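# Find the matching domino and extend the line

## Task

Flip the face-down dominoes to find the single one that matches an open end of the domino line (letting a domino tip onto the table is fine as long as the robot is not touching it when it lands). Place that domino flat and face up, with its matching half in contact with that open end, continuing the line in a straight direction. Do not shift any domino already in the line from where it rested against its neighbours, and keep all other dominoes well clear of the line. Finish with both grippers open and moved away; the result must stay in place without the robot holding it.

## Robot and tools

Robot: two arms, left_arm (on the +y side, the robot's own left) and right_arm (on the -y side), each ending in a two-finger parallel gripper with a wrist camera. Bases in the scene frame: left_arm at (+0.072, +0.256, +0.430) m, quat_wxyz (+0.776, -0.434, +0.223, -0.399); right_arm at (+0.072, -0.256, +0.430) m, quat_wxyz (+0.776, +0.434, +0.223, +0.399).

Scene frame: origin at table-top height (z = 0) above the centre of the robot's foot; +x points forward over the table, +z up, +y toward the left arm. The table surface starts near x = +0.15 m. Image left/right has nothing to do with arm names. Gripper frame: fingers extend along the gripper's +z and close along its y axis. end_effector_position is the pinch point between the pads, roughly 1 cm short of the fingertips. Reported hand positions can be slightly wrong, more so at long reach, and arms often settle a centimetre or more away from the command, usually low.

Row format (used by every moving tool): one flat list of 16 numbers covering both arms, even if only one moves: left x, y, z, qw, qx, qy, qz, opening, then right x, y, z, qw, qx, qy, qz, opening. x, y, z are an absolute target for that gripper's end_effector_position in metres, scene frame; qw..qz are an absolute target orientation (w first), scene frame. Opening is a scale from -1 (closed) to +1 (fully open, 0.094 m); it is a setting, not an offset.

execute_actions(actions): a list of actions run in sequence. Each action is a table of at most 15 rows, one row per 1/30 s control step; if shorter, its final row is repeated to fill 15 steps. An empty list just reports state and images. Per control step the commanded pose is clipped to within 70 mm and 16 degrees of the measured gripper pose, then joints are driven by damped inverse kinematics (position wins over orientation). After an action the arm continues at most to its last clipped pose, so a distant target needs further actions. An action is rejected for both arms if any target lies over 0.6 m from that gripper's current position along any of the gripper's own axes; if the first action fails this against the last reported state, or any action is malformed, nothing runs. To hold orientation, resend one fixed quaternion rather than copying the slightly drifting reported one.

move(target, speed, blocking): target is one 16-number row (absolute poses as above). Each gripper travels a straight line toward its pose; both arms finish together, taking 0.5 to 10 s (cut off at 10 s). speed is the path's top speed in m/s, 0.002 to 0.5, default 0.25; rotation is capped at twice that in rad/s. Openings are applied at the start. Paths ignore obstacles and the other arm; actual motion lags, wanders and may exceed speed, especially with a nearly straight arm. Faster contact and aiming deeper past a contact both mean harder impacts. With blocking=false the result arrives after 0.5 s while motion continues; until a result shows it ended, other moves and execute_actions are refused, so use wait or stop first. The extra "move:" line reports the ending (done, off_target, moving, held, fault; naming one arm means the other finished fine) and limits: paced means the sent pose was clipped, held means a check blocked steps (afterwards the arm may jump faster than speed). Distances to each pose are also given.

wait(seconds): 0 to 10; arms keep their last command; returns early if a running move ends.
stop(): brakes a running move (needs room, more when fast); fingers keep moving.
zoom_image(camera, region): camera is cam_left_wrist or cam_right_wrist (each 504x504); region [x0, y0, x1, y1] in image pixels from the top-left, up to 504 by 504.
read_manual(section): only "licences"; no motion.
finished_scene(scene): give the current scene's number; ends it irreversibly after the last command has been held, and reports success.

Results: a state line per arm with gripper position and quat_wxyz, "Hand target" lines (where the controller is now steering), joint positions (last value is finger opening in metres), joint torques (include offsets, noise and friction; nonzero without contact), grip_measured on the opening scale (each gripper may be off by about 1 mm), camera images, and any camera calibration that changed. "pose unreachable" means the clearance check altered or blocked that arm's command. FAULT, MOTOR HOT (85 °C) and OVER-TEMPERATURE FAULT (100 °C, arm drops) lines flag stops.

Joint ranges (rad), base to gripper: waist -2.880 to 2.880, shoulder 0.000 to 3.142, elbow 0.000 to 3.019, wrist pitch -1.693 to 1.571, wrist yaw -1.571 to 1.571, wrist roll -2.094 to 2.094. Elbows never fully straighten.

Gripping: fingers go to the commanded value as read by grip_measured (except near ±1). To hold something, command about 0.03 under grip_measured; less margin grips more gently. Pad force tops out around 50 to 62 N, lower on thin parts (under about 2 mm) and possibly spiking at first touch. Holding loads heats motors.

Avoid: knocking or placing anything off the table (fails the task), arms colliding or pressing on each other, drops, slips, slams and hard pushes. Brief external tugs on held items or nudges to loose ones can happen. An arm that should stay put should receive its full last reported pose and desired opening in every call. An arm blocked by an object keeps pushing until commanded otherwise. Time is counted while you compose replies, with the robot holding its last command; smooth, efficient motion is preferred.

Each tool is called after "Emit:" as name(argument=value, ...), one argument or row to a line, values as JSON.

## Session

Emit:
execute_actions(
  actions=[],
)

Scene clock: 0.00 s.
left_arm: end_effector_position=(+0.5581, +0.5173, +0.1898) grip_measured=+1.000 end_effector_quat_wxyz=(-0.009, +0.867, -0.498, -0.022) | right_arm: end_effector_position=(+0.5907, -0.2995, +0.1968) grip_measured=+1.000 end_effector_quat_wxyz=(+0.117, +0.295, +0.948, -0.004)
Joint positions: left_arm=[ 1.35   1.1    1.027 -0.496 -0.235 -1.597  0.094] | right_arm=[-0.814  1.232  0.78   0.041  0.645  0.268  0.094]
Joint velocities: left_arm=[ 0.005 -0.005 -0.012 -0.007 -0.095 -0.037  0.   ] | right_arm=[-0.005  0.005 -0.017 -0.007  0.007  0.022  0.   ]
Joint torques (N m, as the arm reports them, + toward a larger angle): no reading
Motor temperatures (°C, as the motors report them): left_arm=[24 24 24 24 24 26] | right_arm=[25 27 25 26 26 27]
Hand target (left_arm): +0.564, +0.521, +0.191; -0.013, +0.868, -0.497, -0.019
Hand target (right_arm): +0.596, -0.301, +0.200; +0.122, +0.298, +0.947, -0.002

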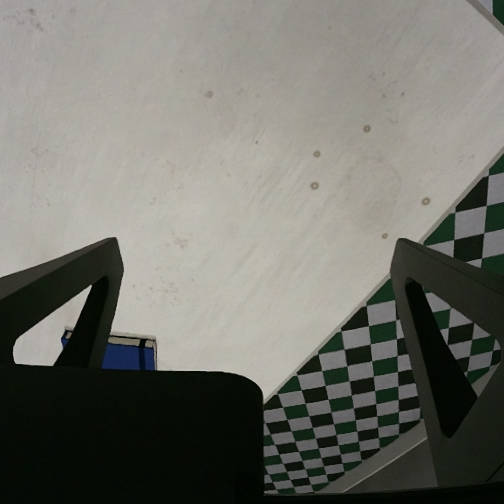

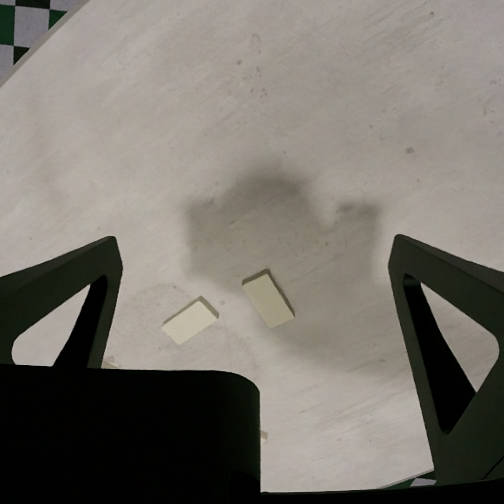

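Emit:
move(
  target=[0.45,0.2,0.3,0.309,0,0.951,0,1,0.45,-0.2,0.3,0.309,0,0.951,0,1],
  speed=0.4,
)

Scene clock: 7.63 s.
left_arm: end_effector_position=(+0.4561, +0.2031, +0.3023) grip_measured=+1.000 end_effector_quat_wxyz=(+0.313, +0.006, +0.950, +0.007) | right_arm: end_effector_position=(+0.4512, -0.1976, +0.2945) grip_measured=+1.000 end_effector_quat_wxyz=(+0.304, +0.010, +0.953, +0.000)
Joint positions: left_arm=[ 0.429  1.276  0.189  1.08  -0.797  0.529  0.094] | right_arm=[-0.43   1.321  0.194  1.095  0.802 -0.476  0.094]
Joint velocities: left_arm=[-0.005 -0.005 -0.012  0.002  0.022  0.037  0.   ] | right_arm=[ 0.005 -0.005 -0.012  0.007  0.007  0.022  0.   ]
Joint torques (N m, as the arm reports them, + toward a larger angle): left_arm=[-5.09 -1.67 -0.45  1.64  0.12  0.2 ] | right_arm=[ 5.59 -3.71 -0.36  1.73 -0.15  0.14]
Motor temperatures (°C, as the motors report them): left_arm=[24 25 25 24 24 26] | right_arm=[25 27 25 26 26 27]
Hand target (left_arm): +0.452, +0.201, +0.302; +0.313, +0.012, +0.950, +0.008
Hand target (right_arm): +0.449, -0.194, +0.296; +0.306, +0.005, +0.952, +0.003
Off the commanded pose (left_arm): 0.007 m, 1 deg.
Off the commanded pose (right_arm): 0.006 m, 1 deg.
move: done
camera_calibration (this result's frames):
cam_left_wrist: T_world_to_cam=[[0.0128952, -0.999589, -0.0255905, 0.20732], [-0.999879, -0.0126667, -0.00906901, 0.462302], [0.00874114, 0.0257043, -0.999631, 0.414842], [0, 0, 0, 1]] pos_world=[0.455946, 0.202427, 0.424187]
cam_right_wrist: T_world_to_cam=[[-0.0357361, -0.999087, -0.0234061, -0.169261], [-0.999355, 0.0356442, 0.00433314, 0.459969], [-0.0034949, 0.0235458, -0.999717, 0.427158], [0, 0, 0, 1]] pos_world=[0.455117, -0.19556, 0.421082]

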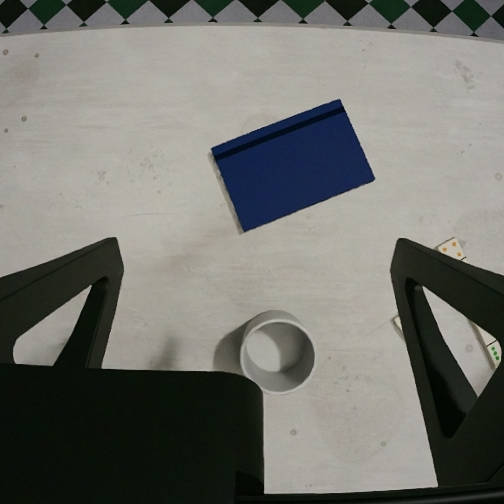

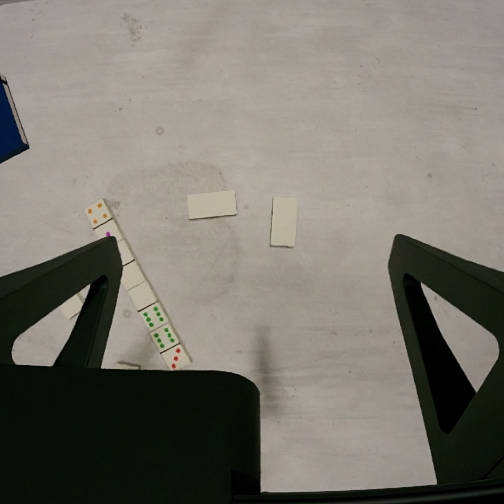

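Emit:
move(
  target=[0.33,0.3,0.3,0.309,0,0.951,0,1,0.33,-0.06,0.22,0.309,0,0.951,0,1],
  speed=0.4,
)

Scene clock: 10.80 s.
left_arm: end_effector_position=(+0.4123, +0.2298, +0.2994) grip_measured=+1.000 end_effector_quat_wxyz=(+0.308, +0.017, +0.951, -0.002) | right_arm: end_effector_position=(+0.3234, -0.0570, +0.2125) grip_measured=+1.000 end_effector_quat_wxyz=(+0.227, -0.017, +0.974, -0.000)
Joint positions: left_arm=[ 0.508  1.199  0.059  1.109 -0.702  0.53   0.094] | right_arm=[-0.254  2.263  0.388  1.548  1.023 -0.276  0.094]
Joint velocities: left_arm=[-0.015 -0.024 -0.017 -0.022 -0.007  0.022  0.   ] | right_arm=[-0.005  0.005 -0.007  0.012  0.007 -0.037  0.   ]
Joint torques (N m, as the arm reports them, + toward a larger angle): left_arm=[-4.06 -1.76 -0.6   0.93  0.33  0.1 ] | right_arm=[10.44 -7.19 -2.12  1.67 -0.08  0.33]
Motor temperatures (°C, as the motors report them): left_arm=[24 25 25 24 24 26] | right_arm=[26 27 25 26 26 27]
Hand target (left_arm): +0.411, +0.225, +0.298; +0.306, +0.025, +0.952, -0.007
Hand target (right_arm): +0.330, -0.055, +0.218; +0.236, -0.002, +0.972, +0.006
Off the commanded pose (left_arm): 0.108 m, 2 deg; position clipped at the last step of the last action.
Off the commanded pose (right_arm): 0.010 m, 10 deg.
joint sent to its limit (right arm) — the command would take joint 4 (wrist pitch) past its upper limit, so that joint was sent only as far as its limit.
move: held (left_arm), off_target (right_arm); limits=paced,held; held on 23 of 33 steps (left_arm), including the last (left_arm)
pose unreachable (left arm): on one or more control steps of this call, first in action 0 (counted from 0), this arm could not follow its commanded pose, so it was not sent that pose on those steps. On the call's last step it was still not sent that pose. It may still have moved: this result reports where it is.
cause: the commanded pose would bring two parts of the arm too close to each other (its shoulder (the part past joint 1) and its forearm (the part past joint 3), with joints 2 (shoulder) and 3 (elbow) between them).
camera_calibration (this result's frames):
cam_left_wrist: T_world_to_cam=[[-0.0144321, -0.999756, -0.016734, 0.24319], [-0.999896, 0.0144404, -0.000374962, 0.410004], [0.000616515, 0.0167268, -0.99986, 0.417095], [0, 0, 0, 1]] pos_world=[0.413214, 0.230233, 0.42126]
cam_right_wrist: T_world_to_cam=[[0.013673, -0.999887, -0.00622898, -0.0549383], [-0.98647, -0.0145069, 0.163298, 0.286871], [-0.16337, 0.00391193, -0.986557, 0.389189], [0, 0, 0, 1]] pos_world=[0.347323, -0.052293, 0.336769]

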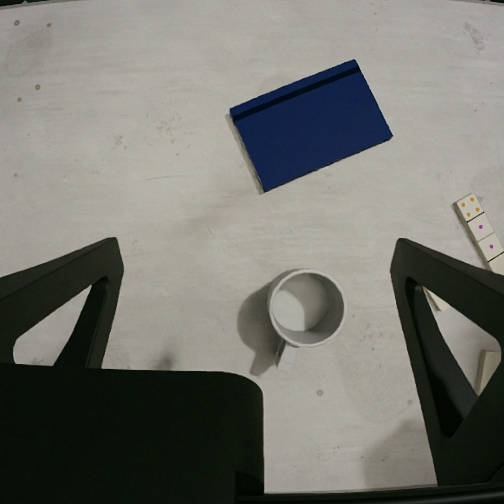

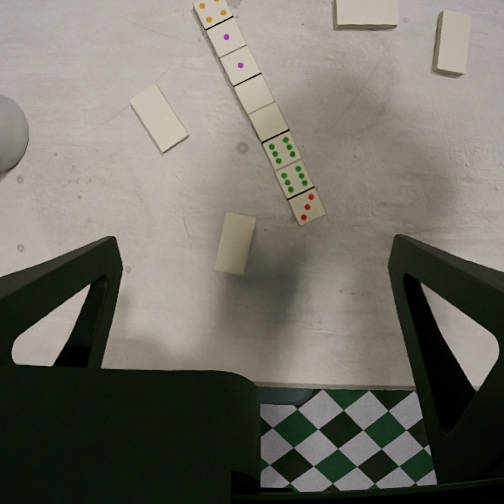

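Emit:
move(
  target=[0.48,0.16,0.22,0,0,0.707,-0.707,0.2,0.505,-0.143,0.06,0,-0.035,1,0,0.6],
  speed=0.4,
)

Scene clock: 40.77 s.
left_arm: end_effector_position=(+0.4845, +0.1601, +0.2275) grip_measured=+0.201 end_effector_quat_wxyz=(+0.014, +0.001, +0.704, -0.710) | right_arm: end_effector_position=(+0.5068, -0.1463, +0.0603) grip_measured=+0.602 end_effector_quat_wxyz=(+0.004, -0.046, +0.999, -0.003)
Joint positions: left_arm=[ 1.129  1.568  0.948 -0.791  1.065  0.766  0.056] | right_arm=[-0.75   1.788  0.906  0.161  0.679 -0.208  0.075]
Joint velocities: left_arm=[-0.005 -0.015 -0.007 -0.002  0.022  0.022  0.001] | right_arm=[ 0.005 -0.005  0.012 -0.002  0.007  0.007  0.001]
Joint torques (N m, as the arm reports them, + toward a larger angle): left_arm=[-4.5  -8.46 -0.59 -1.43  0.58  0.31] | right_arm=[  8.27 -11.95  -0.85   0.18  -0.19   0.3 ]
Motor temperatures (°C, as the motors report them): left_arm=[24 24 24 24 24 26] | right_arm=[26 27 25 26 26 27]
Hand target (left_arm): +0.479, +0.160, +0.223; +0.003, -0.005, +0.701, -0.713
Hand target (right_arm): +0.510, -0.152, +0.062; +0.004, -0.040, +0.999, -0.004
Off the commanded pose (left_arm): 0.009 m, 2 deg.
Off the commanded pose (right_arm): 0.004 m, 1 deg.
move: done
camera_calibration (this result's frames):
cam_left_wrist: T_world_to_cam=[[-0.0115483, -0.0102211, 0.999881, -0.217721], [-0.820549, 0.571564, -0.00363439, 0.307884], [-0.571459, -0.820494, -0.0149875, 0.533446], [0, 0, 0, 1]] pos_world=[0.554962, 0.259488, 0.226809]
cam_right_wrist: T_world_to_cam=[[0.068873, -0.997621, 0.00297464, -0.175882], [-0.815834, -0.0546063, 0.575702, 0.374072], [-0.57417, -0.0420771, -0.817654, 0.460577], [0, 0, 0, 1]] pos_world=[0.581744, -0.135657, 0.161761]

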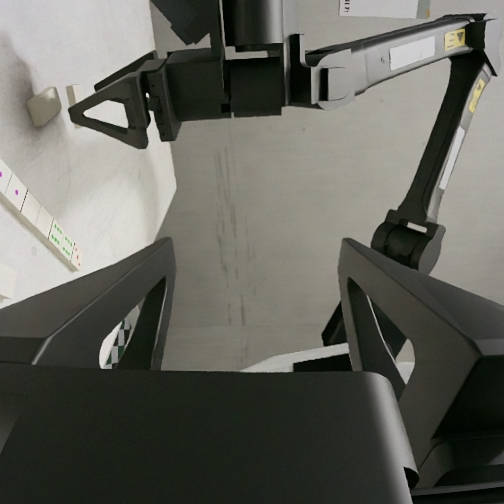

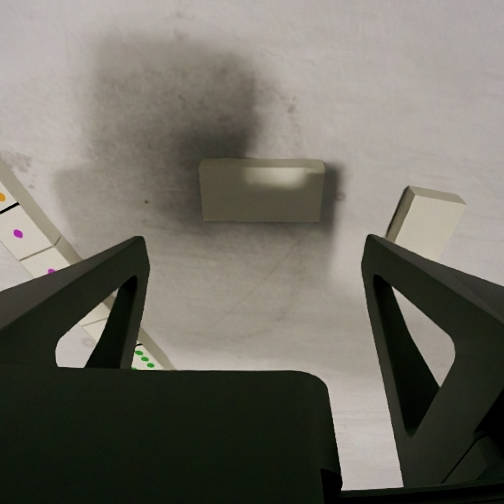

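Emit:
move(
  target=[0.48,0.16,0.22,0,0,0.707,-0.707,0.2,0.505,-0.1455,0.014,0,-0.035,1,0,0.6],
  speed=0.08,
)

Emit:
execute_actions(
  actions=[
    [[0.48,0.16,0.22,0,0,0.707,-0.707,0.2,0.505,-0.1455,0.012,0,-0.035,1,0,0.05]],
  ],
)

Scene clock: 46.43 s.
left_arm: end_effector_position=(+0.4828, +0.1600, +0.2256) grip_measured=+0.201 end_effector_quat_wxyz=(+0.012, +0.006, +0.708, -0.706) | right_arm: end_effector_position=(+0.5063, -0.1453, +0.0181) grip_measured=+0.602 end_effector_quat_wxyz=(-0.001, -0.035, +0.999, +0.001)
Joint positions: left_arm=[ 1.129  1.568  0.948 -0.791  1.051  0.769  0.056] | right_arm=[-0.804  1.883  0.975  0.199  0.631 -0.222  0.075]
Joint velocities: left_arm=[-0.005 -0.015  0.007  0.007 -0.022  0.007 -0.001] | right_arm=[-0.005 -0.005  0.012 -0.002 -0.022 -0.051 -0.   ]
Joint torques (N m, as the arm reports them, + toward a larger angle): left_arm=[-5.05 -8.62 -0.26 -1.07  0.39  0.16] | right_arm=[10.22 -9.83 -0.77  0.89 -0.12  0.22]
Motor temperatures (°C, as the motors report them): left_arm=[24 25 24 24 24 26] | right_arm=[26 27 25 26 26 27]
Hand target (left_arm): +0.480, +0.160, +0.220; +0.000, -0.000, +0.707, -0.707
Hand target (right_arm): +0.505, -0.146, +0.014; +0.000, -0.035, +0.999, -0.000
Off the commanded pose (left_arm): 0.006 m, 2 deg.
Off the commanded pose (right_arm): 0.004 m, 0 deg.
move: done
camera_calibration (this result's frames):
cam_left_wrist: T_world_to_cam=[[-0.0146508, -0.0210735, 0.999671, -0.212578], [-0.814751, 0.579811, 0.000282018, 0.301471], [-0.579626, -0.814478, -0.0256643, 0.537792], [0, 0, 0, 1]] pos_world=[0.554228, 0.258744, 0.226225]
cam_right_wrist: T_world_to_cam=[[0.046612, -0.998894, -0.00621872, -0.163513], [-0.81088, -0.0414727, 0.583741, 0.397277], [-0.583353, -0.0221667, -0.811916, 0.433303], [0, 0, 0, 1]] pos_world=[0.582534, -0.137251, 0.118882]

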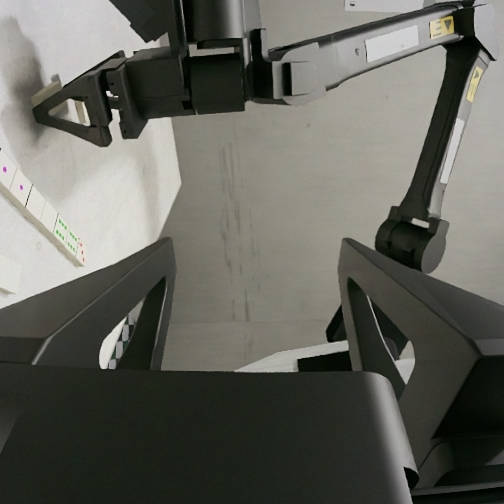

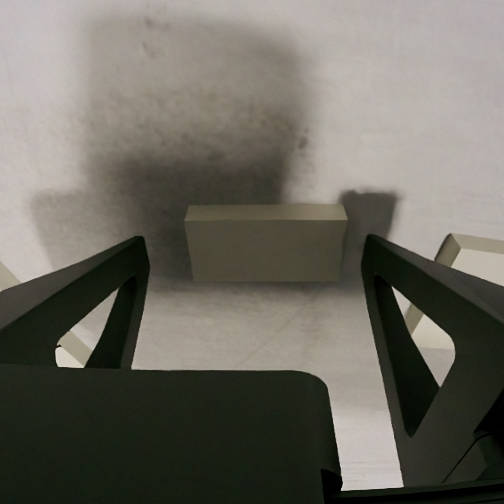

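Scene clock: 46.93 s.
left_arm: end_effector_position=(+0.4827, +0.1600, +0.2255) grip_measured=+0.201 end_effector_quat_wxyz=(+0.012, +0.006, +0.708, -0.706) | right_arm: end_effector_position=(+0.5079, -0.1452, +0.0180) grip_measured=+0.068 end_effector_quat_wxyz=(+0.001, -0.034, +0.999, +0.002)
Joint positions: left_arm=[ 1.129  1.568  0.948 -0.791  1.05   0.769  0.056] | right_arm=[-0.804  1.883  0.977  0.201  0.629 -0.223  0.05 ]
Joint velocities: left_arm=[ 0.005  0.005 -0.002  0.012  0.066  0.066 -0.001] | right_arm=[ 0.015 -0.015  0.012 -0.007  0.037 -0.051 -0.   ]
Joint torques (N m, as the arm reports them, + toward a larger angle): left_arm=[-5.06 -8.33 -0.31 -1.16  0.41  0.19] | right_arm=[ 7.82 -9.92 -0.8   0.93 -0.13  0.2 ]
Motor temperatures (°C, as the motors report them): left_arm=[24 25 24 24 24 26] | right_arm=[26 27 25 26 26 27]
Hand target (left_arm): +0.480, +0.160, +0.220; +0.000, -0.000, +0.707, -0.707
Hand target (right_arm): +0.505, -0.146, +0.012; -0.000, -0.035, +0.999, -0.000
Off the commanded pose (left_arm): 0.006 m, 2 deg.
Off the commanded pose (right_arm): 0.007 m, 0 deg.
camera_calibration (this result's frames):
cam_left_wrist: T_world_to_cam=[[-0.0146535, -0.0213503, 0.999665, -0.212484], [-0.814601, 0.580021, 0.000446994, 0.301292], [-0.579836, -0.814321, -0.0258913, 0.537893], [0, 0, 0, 1]] pos_world=[0.554209, 0.258725, 0.226205]
cam_right_wrist: T_world_to_cam=[[0.0453004, -0.998946, -0.00741659, -0.162748], [-0.813054, -0.0411822, 0.580729, 0.399893], [-0.580423, -0.0202772, -0.814063, 0.432999], [0, 0, 0, 1]] pos_world=[0.58383, -0.137328, 0.119052]

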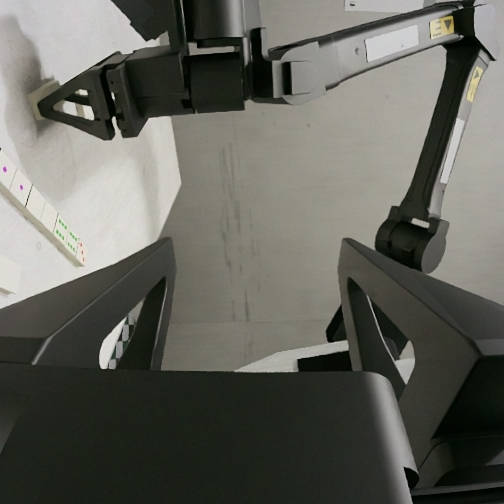

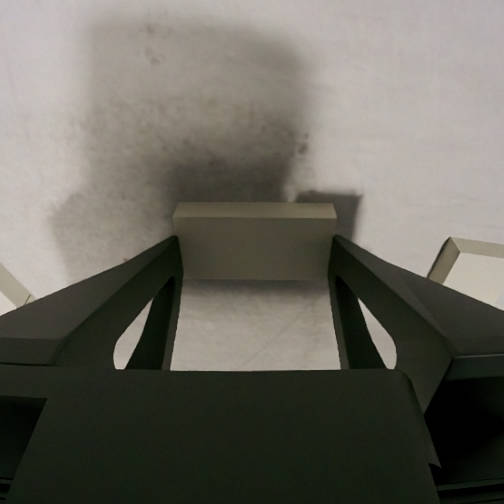

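Emit:
move(
  target=[0.48,0.16,0.22,0,0,0.707,-0.707,0.2,0.505,-0.1455,0.006,0,-0.035,1,0,0.3],
  speed=0.02,
)

Emit:
execute_actions(
  actions=[
    [[0.48,0.16,0.22,0,0,0.707,-0.707,0.2,0.505,-0.1455,0.006,0,-0.035,1,0,0.03]],
    [[0.48,0.16,0.22,0,0,0.707,-0.707,0.2,0.505,-0.1455,0.05,0,-0.035,1,0,0.03]],
  ],
)

Emit:
move(
  target=[0.48,0.16,0.22,0,0,0.707,-0.707,0.2,0.48,-0.02,0.22,0.5,-0.5,0.5,0.5,0.03],
  speed=0.4,
)

Scene clock: 53.43 s.
left_arm: end_effector_position=(+0.4827, +0.1600, +0.2255) grip_measured=+0.201 end_effector_quat_wxyz=(+0.012, +0.006, +0.708, -0.706) | right_arm: end_effector_position=(+0.5086, -0.1446, +0.0124) grip_measured=+0.298 end_effector_quat_wxyz=(+0.002, -0.034, +0.999, +0.002)
Joint positions: left_arm=[ 1.129  1.568  0.948 -0.791  1.05   0.769  0.056] | right_arm=[-0.81   1.896  0.988  0.208  0.624 -0.228  0.061]
Joint velocities: left_arm=[-0.015  0.015 -0.002 -0.012  0.037  0.037  0.   ] | right_arm=[-0.015  0.005  0.007  0.012 -0.095  0.037 -0.   ]
Joint torques (N m, as the arm reports them, + toward a larger angle): left_arm=[-5.4  -8.13 -0.26 -1.26  0.4   0.17] | right_arm=[  8.87 -10.29  -0.75   0.99  -0.09   0.17]
Motor temperatures (°C, as the motors report them): left_arm=[24 25 24 24 24 26] | right_arm=[26 27 25 26 26 27]
Hand target (left_arm): +0.480, +0.160, +0.220; +0.000, -0.000, +0.707, -0.707
Hand target (right_arm): +0.505, -0.146, +0.006; -0.000, -0.035, +0.999, -0.000
Off the commanded pose (left_arm): 0.006 m, 2 deg.
Off the commanded pose (right_arm): 0.007 m, 0 deg.
move: done
camera_calibration (this result's frames):
cam_left_wrist: T_world_to_cam=[[-0.0146535, -0.0213503, 0.999665, -0.212484], [-0.814601, 0.580021, 0.000446994, 0.301292], [-0.579836, -0.814321, -0.0258913, 0.537893], [0, 0, 0, 1]] pos_world=[0.554209, 0.258725, 0.226205]
cam_right_wrist: T_world_to_cam=[[0.0451934, -0.998945, -0.00812209, -0.162146], [-0.813854, -0.0415321, 0.579584, 0.40408], [-0.57931, -0.0195832, -0.814872, 0.428422], [0, 0, 0, 1]] pos_world=[0.584379, -0.136803, 0.113594]

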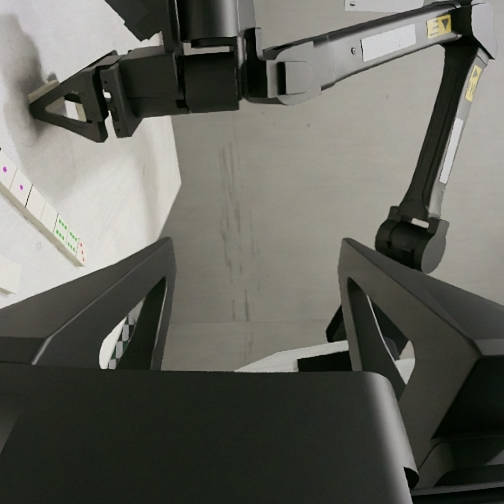

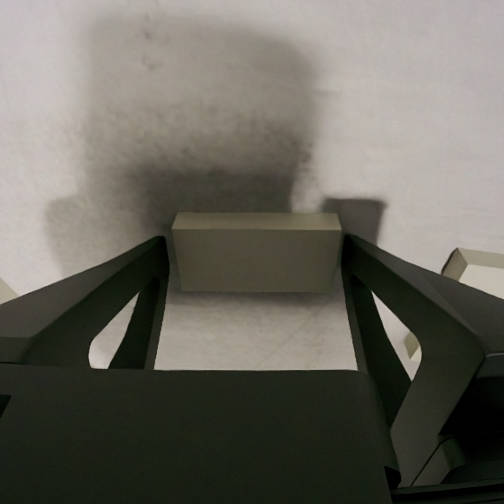

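Scene clock: 54.43 s.
left_arm: end_effector_position=(+0.4827, +0.1600, +0.2255) grip_measured=+0.201 end_effector_quat_wxyz=(+0.012, +0.006, +0.708, -0.706) | right_arm: end_effector_position=(+0.4996, -0.1459, +0.0432) grip_measured=+0.079 end_effector_quat_wxyz=(-0.004, -0.037, +0.999, -0.002)
Joint positions: left_arm=[ 1.129  1.568  0.948 -0.791  1.05   0.769  0.056] | right_arm=[-0.774  1.828  0.923  0.176  0.661 -0.199  0.051]
Joint velocities: left_arm=[ 0.015 -0.015  0.002 -0.012 -0.066 -0.037 -0.001] | right_arm=[-0.015  0.005  0.002 -0.022  0.037 -0.051 -0.001]
Joint torques (N m, as the arm reports them, + toward a larger angle): left_arm=[-5.23 -8.32 -0.27 -1.11  0.38  0.19] | right_arm=[  9.03 -11.76  -1.15   0.    -0.01   0.37]
Motor temperatures (°C, as the motors report them): left_arm=[24 25 24 24 24 26] | right_arm=[26 27 25 26 26 27]
Hand target (left_arm): +0.480, +0.160, +0.220; +0.000, -0.000, +0.707, -0.707
Hand target (right_arm): +0.505, -0.145, +0.050; +0.000, -0.035, +0.999, +0.000
Off the commanded pose (left_arm): 0.006 m, 2 deg.
Off the commanded pose (right_arm): 0.009 m, 1 deg.
camera_calibration (this result's frames):
cam_left_wrist: T_world_to_cam=[[-0.0146535, -0.0213503, 0.999665, -0.212484], [-0.814601, 0.580021, 0.000446994, 0.301292], [-0.579836, -0.814321, -0.0258913, 0.537893], [0, 0, 0, 1]] pos_world=[0.554209, 0.258725, 0.226205]
cam_right_wrist: T_world_to_cam=[[0.0519404, -0.99865, -0.000330796, -0.166519], [-0.807755, -0.0422067, 0.588005, 0.375287], [-0.587225, -0.030274, -0.808857, 0.450382], [0, 0, 0, 1]] pos_world=[0.576265, -0.13682, 0.143569]

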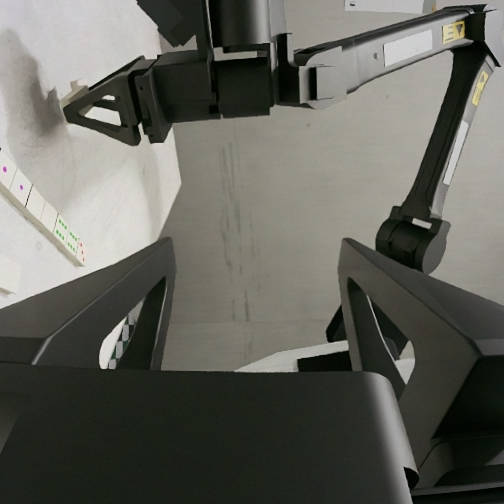

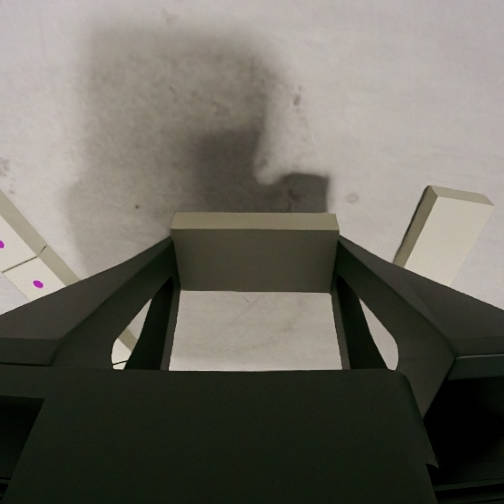

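Scene clock: 57.73 s.
left_arm: end_effector_position=(+0.4827, +0.1600, +0.2255) grip_measured=+0.201 end_effector_quat_wxyz=(+0.012, +0.006, +0.708, -0.706) | right_arm: end_effector_position=(+0.4857, -0.0263, +0.2130) grip_measured=+0.079 end_effector_quat_wxyz=(+0.502, -0.501, +0.508, +0.489)
Joint positions: left_arm=[ 1.129  1.568  0.948 -0.791  1.05   0.769  0.056] | right_arm=[-0.871  1.737  0.887 -0.147 -0.947 -1.844  0.051]
Joint velocities: left_arm=[-0.005  0.005  0.012 -0.007 -0.007  0.037 -0.   ] | right_arm=[-0.005 -0.005  0.007  0.002 -0.051 -0.037  0.   ]
Joint torques (N m, as the arm reports them, + toward a larger angle): left_arm=[-5.01 -8.45 -0.28 -1.17  0.42  0.2 ] | right_arm=[ 9.13 -8.97 -1.28 -0.61 -0.7   0.22]
Motor temperatures (°C, as the motors report them): left_arm=[24 25 24 24 24 26] | right_arm=[26 28 25 26 26 27]
Hand target (left_arm): +0.480, +0.160, +0.220; +0.000, -0.000, +0.707, -0.707
Hand target (right_arm): +0.479, -0.017, +0.216; +0.500, -0.502, +0.499, +0.499
Off the commanded pose (left_arm): 0.006 m, 2 deg.
Off the commanded pose (right_arm): 0.011 m, 2 deg.
move: off_target (right_arm)
camera_calibration (this result's frames):
cam_left_wrist: T_world_to_cam=[[-0.0146535, -0.0213503, 0.999665, -0.212484], [-0.814601, 0.580021, 0.000446994, 0.301292], [-0.579836, -0.814321, -0.0258913, 0.537893], [0, 0, 0, 1]] pos_world=[0.554209, 0.258725, 0.226205]
cam_right_wrist: T_world_to_cam=[[0.999727, -0.0162705, -0.0167801, -0.477237], [-0.023172, -0.595955, -0.802684, 0.169917], [0.00305987, 0.802853, -0.596169, 0.273105], [0, 0, 0, 1]] pos_world=[0.480208, -0.125765, 0.291198]

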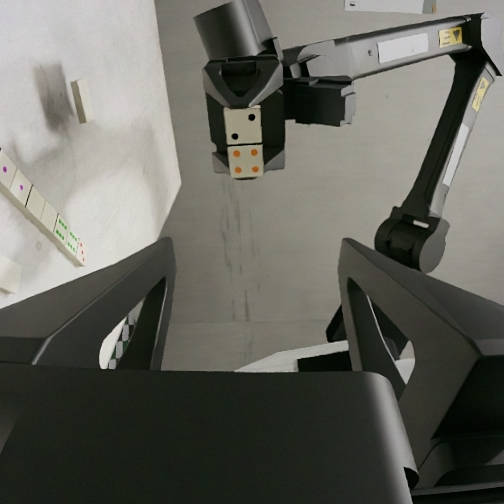

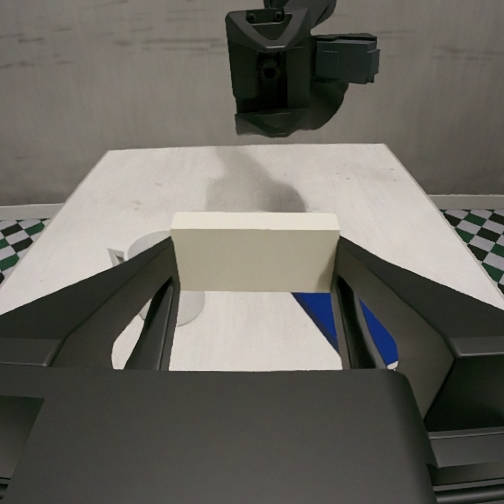

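Emit:
move(
  target=[0.483,0.025,0.212,0,0,0.707,-0.707,0.2,0.48,-0.02,0.22,0.5,-0.5,0.5,0.5,0.03],
  speed=0.15,
)

Scene clock: 63.87 s.
left_arm: end_effector_position=(+0.4892, +0.0294, +0.2151) grip_measured=+0.201 end_effector_quat_wxyz=(+0.008, +0.008, +0.709, -0.705) | right_arm: end_effector_position=(+0.4849, -0.0263, +0.2134) grip_measured=+0.079 end_effector_quat_wxyz=(+0.502, -0.501, +0.507, +0.490)
Joint positions: left_arm=[ 0.876  1.733  0.912 -0.222  0.956  0.328  0.056] | right_arm=[-0.871  1.737  0.887 -0.152 -0.948 -1.848  0.051]
Joint velocities: left_arm=[ 0.005 -0.005 -0.007 -0.007 -0.037 -0.037 -0.001] | right_arm=[ 0.005 -0.005 -0.022  0.017 -0.007  0.037 -0.001]
Joint torques (N m, as the arm reports them, + toward a larger angle): left_arm=[-9.76 -7.59 -2.19  0.41  0.54  0.15] | right_arm=[  9.14 -10.28  -1.77  -0.53  -0.73   0.27]
Motor temperatures (°C, as the motors report them): left_arm=[25 25 24 24 24 26] | right_arm=[26 28 25 26 26 27]
Hand target (left_arm): +0.481, +0.025, +0.211; -0.001, +0.003, +0.710, -0.705
Hand target (right_arm): +0.480, -0.020, +0.220; +0.500, -0.500, +0.500, +0.500
Off the commanded pose (left_arm): 0.008 m, 1 deg.
Off the commanded pose (right_arm): 0.010 m, 1 deg.
move: done
camera_calibration (this result's frames):
cam_left_wrist: T_world_to_cam=[[-0.0112514, -0.0248325, 0.999628, -0.20631], [-0.810027, 0.586367, 0.00544903, 0.378845], [-0.586284, -0.809665, -0.0267124, 0.438222], [0, 0, 0, 1]] pos_world=[0.561476, 0.127547, 0.215875]
cam_right_wrist: T_world_to_cam=[[0.999764, -0.013871, -0.0167163, -0.476465], [-0.0216885, -0.594849, -0.803545, 0.169677], [0.00120233, 0.803718, -0.595009, 0.27397], [0, 0, 0, 1]] pos_world=[0.479704, -0.125872, 0.291393]

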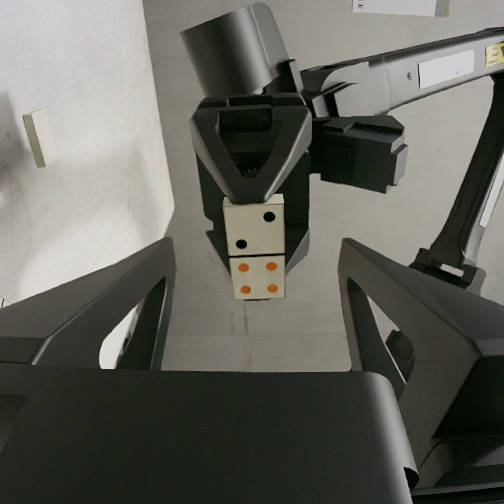

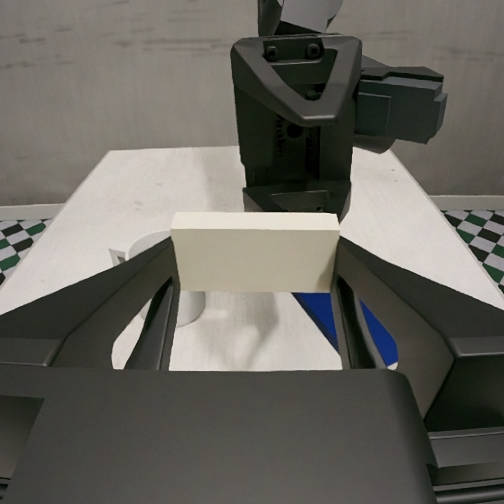

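Emit:
move(
  target=[0.458,0.006,0.212,0,0,0.707,-0.707,0.2,0.48,-0.02,0.22,0.5,-0.5,0.5,0.5,0.03],
  speed=0.05,
)

Scene clock: 68.27 s.
left_arm: end_effector_position=(+0.4695, +0.0146, +0.2132) grip_measured=+0.201 end_effector_quat_wxyz=(+0.011, +0.002, +0.709, -0.705) | right_arm: end_effector_position=(+0.4849, -0.0263, +0.2134) grip_measured=+0.079 end_effector_quat_wxyz=(+0.502, -0.501, +0.507, +0.490)
Joint positions: left_arm=[ 0.859  1.765  0.861 -0.096  0.95   0.282  0.056] | right_arm=[-0.871  1.737  0.887 -0.152 -0.948 -1.848  0.051]
Joint velocities: left_arm=[ 0.005 -0.015 -0.002  0.022 -0.066  0.066  0.001] | right_arm=[ 0.005 -0.015  0.007  0.007 -0.037 -0.081  0.001]
Joint torques (N m, as the arm reports them, + toward a larger angle): left_arm=[-10.05  -6.87  -2.9    0.52   0.53   0.12] | right_arm=[  9.09 -10.85  -1.84  -0.47  -0.7    0.22]
Motor temperatures (°C, as the motors report them): left_arm=[25 25 24 24 24 26] | right_arm=[26 28 25 26 26 27]
Hand target (left_arm): +0.458, +0.007, +0.213; -0.000, +0.000, +0.707, -0.707
Hand target (right_arm): +0.480, -0.020, +0.220; +0.500, -0.500, +0.500, +0.500
Off the commanded pose (left_arm): 0.014 m, 1 deg.
Off the commanded pose (right_arm): 0.010 m, 1 deg.
move: off_target (left_arm)
camera_calibration (this result's frames):
cam_left_wrist: T_world_to_cam=[[-0.00732821, -0.0259276, 0.999637, -0.206787], [-0.817506, 0.57585, 0.00894281, 0.374454], [-0.575873, -0.817144, -0.0254159, 0.409562], [0, 0, 0, 1]] pos_world=[0.540459, 0.11368, 0.213773]
cam_right_wrist: T_world_to_cam=[[0.999764, -0.013871, -0.0167163, -0.476465], [-0.0216885, -0.594849, -0.803545, 0.169677], [0.00120233, 0.803718, -0.595009, 0.27397], [0, 0, 0, 1]] pos_world=[0.479704, -0.125872, 0.291393]

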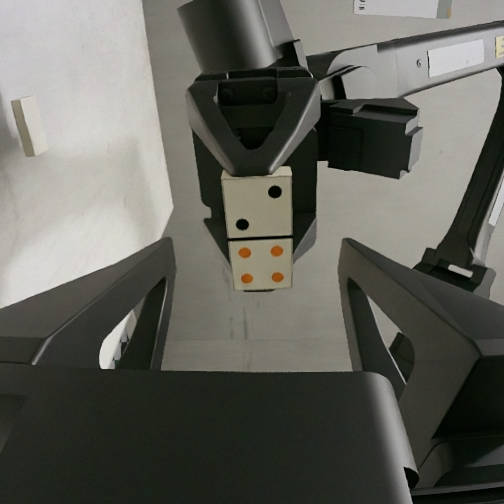

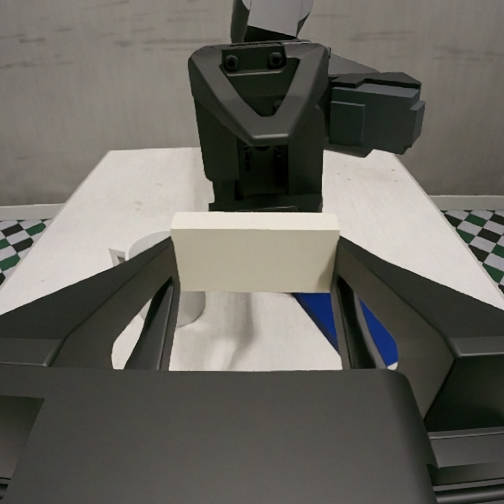

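Emit:
move(
  target=[0.451,-0.015,0.2135,0,0,0.707,-0.707,0.05,0.48,-0.02,0.22,0.5,-0.5,0.5,0.5,0.03],
  speed=0.04,
)

Scene clock: 72.17 s.
left_arm: end_effector_position=(+0.4643, -0.0066, +0.2138) grip_measured=+0.051 end_effector_quat_wxyz=(+0.013, +0.002, +0.710, -0.704) | right_arm: end_effector_position=(+0.4849, -0.0263, +0.2134) grip_measured=+0.079 end_effector_quat_wxyz=(+0.502, -0.501, +0.507, +0.490)
Joint positions: left_arm=[ 0.821  1.802  0.853 -0.005  0.928  0.229  0.049] | right_arm=[-0.871  1.737  0.887 -0.152 -0.948 -1.848  0.051]
Joint velocities: left_arm=[-0.015  0.005  0.007  0.007 -0.022 -0.081 -0.   ] | right_arm=[ 0.005 -0.015  0.007  0.012 -0.037 -0.037  0.001]
Joint torques (N m, as the arm reports them, + toward a larger angle): left_arm=[-10.2   -6.37  -3.07   0.52   0.55   0.09] | right_arm=[  9.42 -10.51  -1.84  -0.56  -0.71   0.26]
Motor temperatures (°C, as the motors report them): left_arm=[25 25 25 24 24 26] | right_arm=[26 28 25 26 26 27]
Hand target (left_arm): +0.451, -0.014, +0.214; -0.000, +0.001, +0.708, -0.707
Hand target (right_arm): +0.480, -0.020, +0.220; +0.500, -0.500, +0.500, +0.500
Off the commanded pose (left_arm): 0.016 m, 2 deg.
Off the commanded pose (right_arm): 0.010 m, 1 deg.
move: off_target (left_arm)
camera_calibration (this result's frames):
cam_left_wrist: T_world_to_cam=[[-0.0101789, -0.0267786, 0.99959, -0.206658], [-0.818447, 0.574538, 0.00705731, 0.383229], [-0.574491, -0.81804, -0.027765, 0.389135], [0, 0, 0, 1]] pos_world=[0.535104, 0.0926145, 0.214673]
cam_right_wrist: T_world_to_cam=[[0.999764, -0.013871, -0.0167163, -0.476465], [-0.0216885, -0.594849, -0.803545, 0.169677], [0.00120233, 0.803718, -0.595009, 0.27397], [0, 0, 0, 1]] pos_world=[0.479704, -0.125872, 0.291393]

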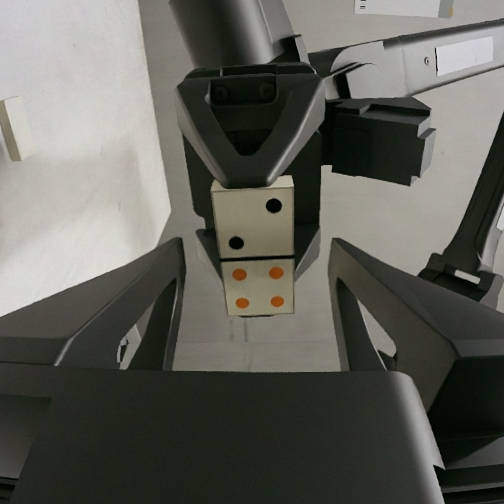

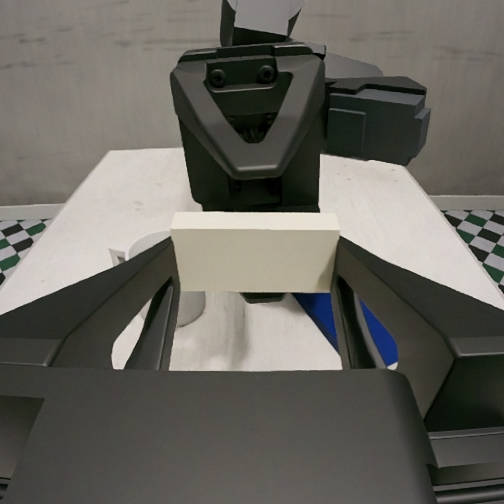

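Emit:
move(
  target=[0.450,-0.023,0.2135,0,0,0.707,-0.707,-0.25,0.48,-0.02,0.22,0.5,-0.5,0.5,0.5,0.03],
  speed=0.02,
)

Scene clock: 76.83 s.
left_arm: end_effector_position=(+0.4629, -0.0141, +0.2140) grip_measured=-0.249 end_effector_quat_wxyz=(+0.012, +0.001, +0.709, -0.705) | right_arm: end_effector_position=(+0.4849, -0.0263, +0.2134) grip_measured=+0.079 end_effector_quat_wxyz=(+0.502, -0.501, +0.507, +0.490)
Joint positions: left_arm=[0.807 1.816 0.853 0.024 0.921 0.208 0.035] | right_arm=[-0.871  1.737  0.887 -0.152 -0.948 -1.848  0.051]
Joint velocities: left_arm=[ 0.005 -0.005  0.007  0.022 -0.022 -0.11  -0.   ] | right_arm=[-0.005 -0.005  0.012  0.002  0.051  0.037 -0.001]
Joint torques (N m, as the arm reports them, + toward a larger angle): left_arm=[-10.67  -5.98  -2.9    0.64   0.52   0.09] | right_arm=[  8.43 -11.34  -1.7   -0.5   -0.74   0.22]
Motor temperatures (°C, as the motors report them): left_arm=[25 25 25 24 24 26] | right_arm=[26 28 25 26 26 27]
Hand target (left_arm): +0.450, -0.022, +0.214; +0.000, +0.001, +0.707, -0.707
Hand target (right_arm): +0.480, -0.020, +0.220; +0.500, -0.500, +0.500, +0.500
Off the commanded pose (left_arm): 0.016 m, 1 deg.
Off the commanded pose (right_arm): 0.010 m, 1 deg.
move: off_target (left_arm)
camera_calibration (this result's frames):
cam_left_wrist: T_world_to_cam=[[-0.00759917, -0.0262628, 0.999626, -0.208255], [-0.818678, 0.574184, 0.00886168, 0.386143], [-0.574202, -0.818305, -0.0258641, 0.381667], [0, 0, 0, 1]] pos_world=[0.533699, 0.0851334, 0.214627]
cam_right_wrist: T_world_to_cam=[[0.999764, -0.013871, -0.0167163, -0.476465], [-0.0216885, -0.594849, -0.803545, 0.169677], [0.00120233, 0.803718, -0.595009, 0.27397], [0, 0, 0, 1]] pos_world=[0.479704, -0.125872, 0.291393]

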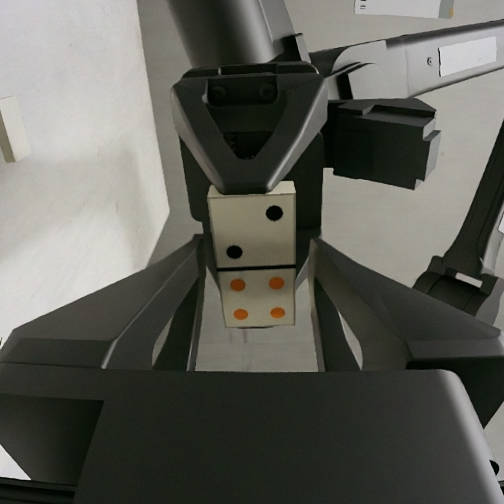

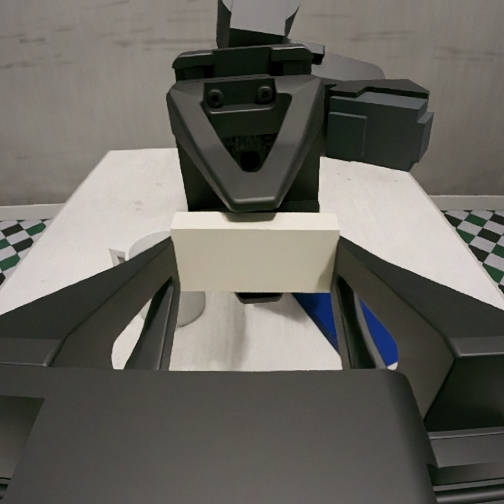

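Emit:
execute_actions(
  actions=[
    [[0.450,-0.023,0.2135,0,0,0.707,-0.707,-0.51,0.48,-0.02,0.22,0.5,-0.5,0.5,0.5,0.03]],
  ],
)

Scene clock: 81.43 s.
left_arm: end_effector_position=(+0.4630, -0.0141, +0.2138) grip_measured=-0.484 end_effector_quat_wxyz=(+0.009, -0.002, +0.710, -0.704) | right_arm: end_effector_position=(+0.4849, -0.0261, +0.2137) grip_measured=+0.079 end_effector_quat_wxyz=(+0.503, -0.502, +0.506, +0.490)
Joint positions: left_arm=[0.807 1.816 0.853 0.024 0.92  0.2   0.024] | right_arm=[-0.87   1.737  0.887 -0.152 -0.948 -1.85   0.051]
Joint velocities: left_arm=[-0.015  0.005  0.007  0.002 -0.037  0.11  -0.   ] | right_arm=[ 0.005 -0.005  0.012  0.002  0.007  0.022  0.   ]
Joint torques (N m, as the arm reports them, + toward a larger angle): left_arm=[-10.81  -6.1   -3.08   0.6    0.58   0.18] | right_arm=[  9.25 -10.07  -1.56  -0.67  -0.71   0.3 ]
Motor temperatures (°C, as the motors report them): left_arm=[25 25 25 24 24 26] | right_arm=[26 28 25 26 26 27]
Hand target (left_arm): +0.450, -0.022, +0.214; -0.000, +0.000, +0.707, -0.707
Hand target (right_arm): +0.480, -0.020, +0.220; +0.500, -0.500, +0.500, +0.500
Off the commanded pose (left_arm): 0.016 m, 1 deg.
Off the commanded pose (right_arm): 0.010 m, 1 deg.
camera_calibration (this result's frames):
cam_left_wrist: T_world_to_cam=[[0.000119463, -0.0269393, 0.999637, -0.211698], [-0.818664, 0.574062, 0.0155683, 0.384735], [-0.574273, -0.818368, -0.0219856, 0.380892], [0, 0, 0, 1]] pos_world=[0.53373, 0.0851445, 0.214006]
cam_right_wrist: T_world_to_cam=[[0.999807, -0.0136084, -0.0141681, -0.476983], [-0.0194817, -0.594036, -0.804202, 0.16908], [0.00252754, 0.804323, -0.594187, 0.273221], [0, 0, 0, 1]] pos_world=[0.479495, -0.12581, 0.291561]

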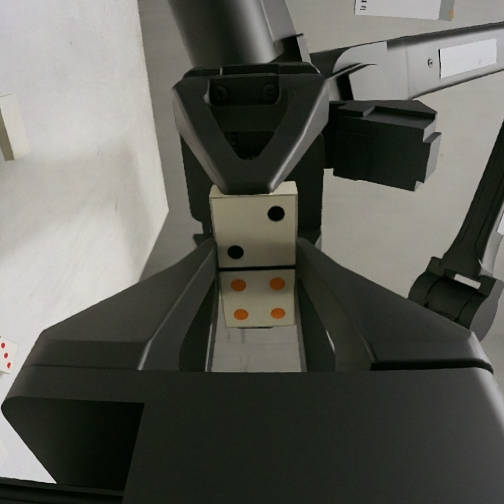

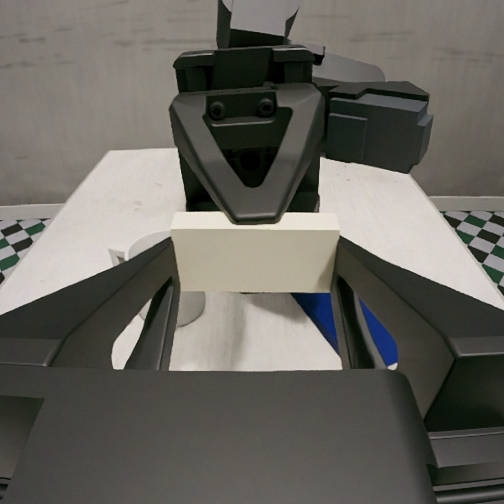

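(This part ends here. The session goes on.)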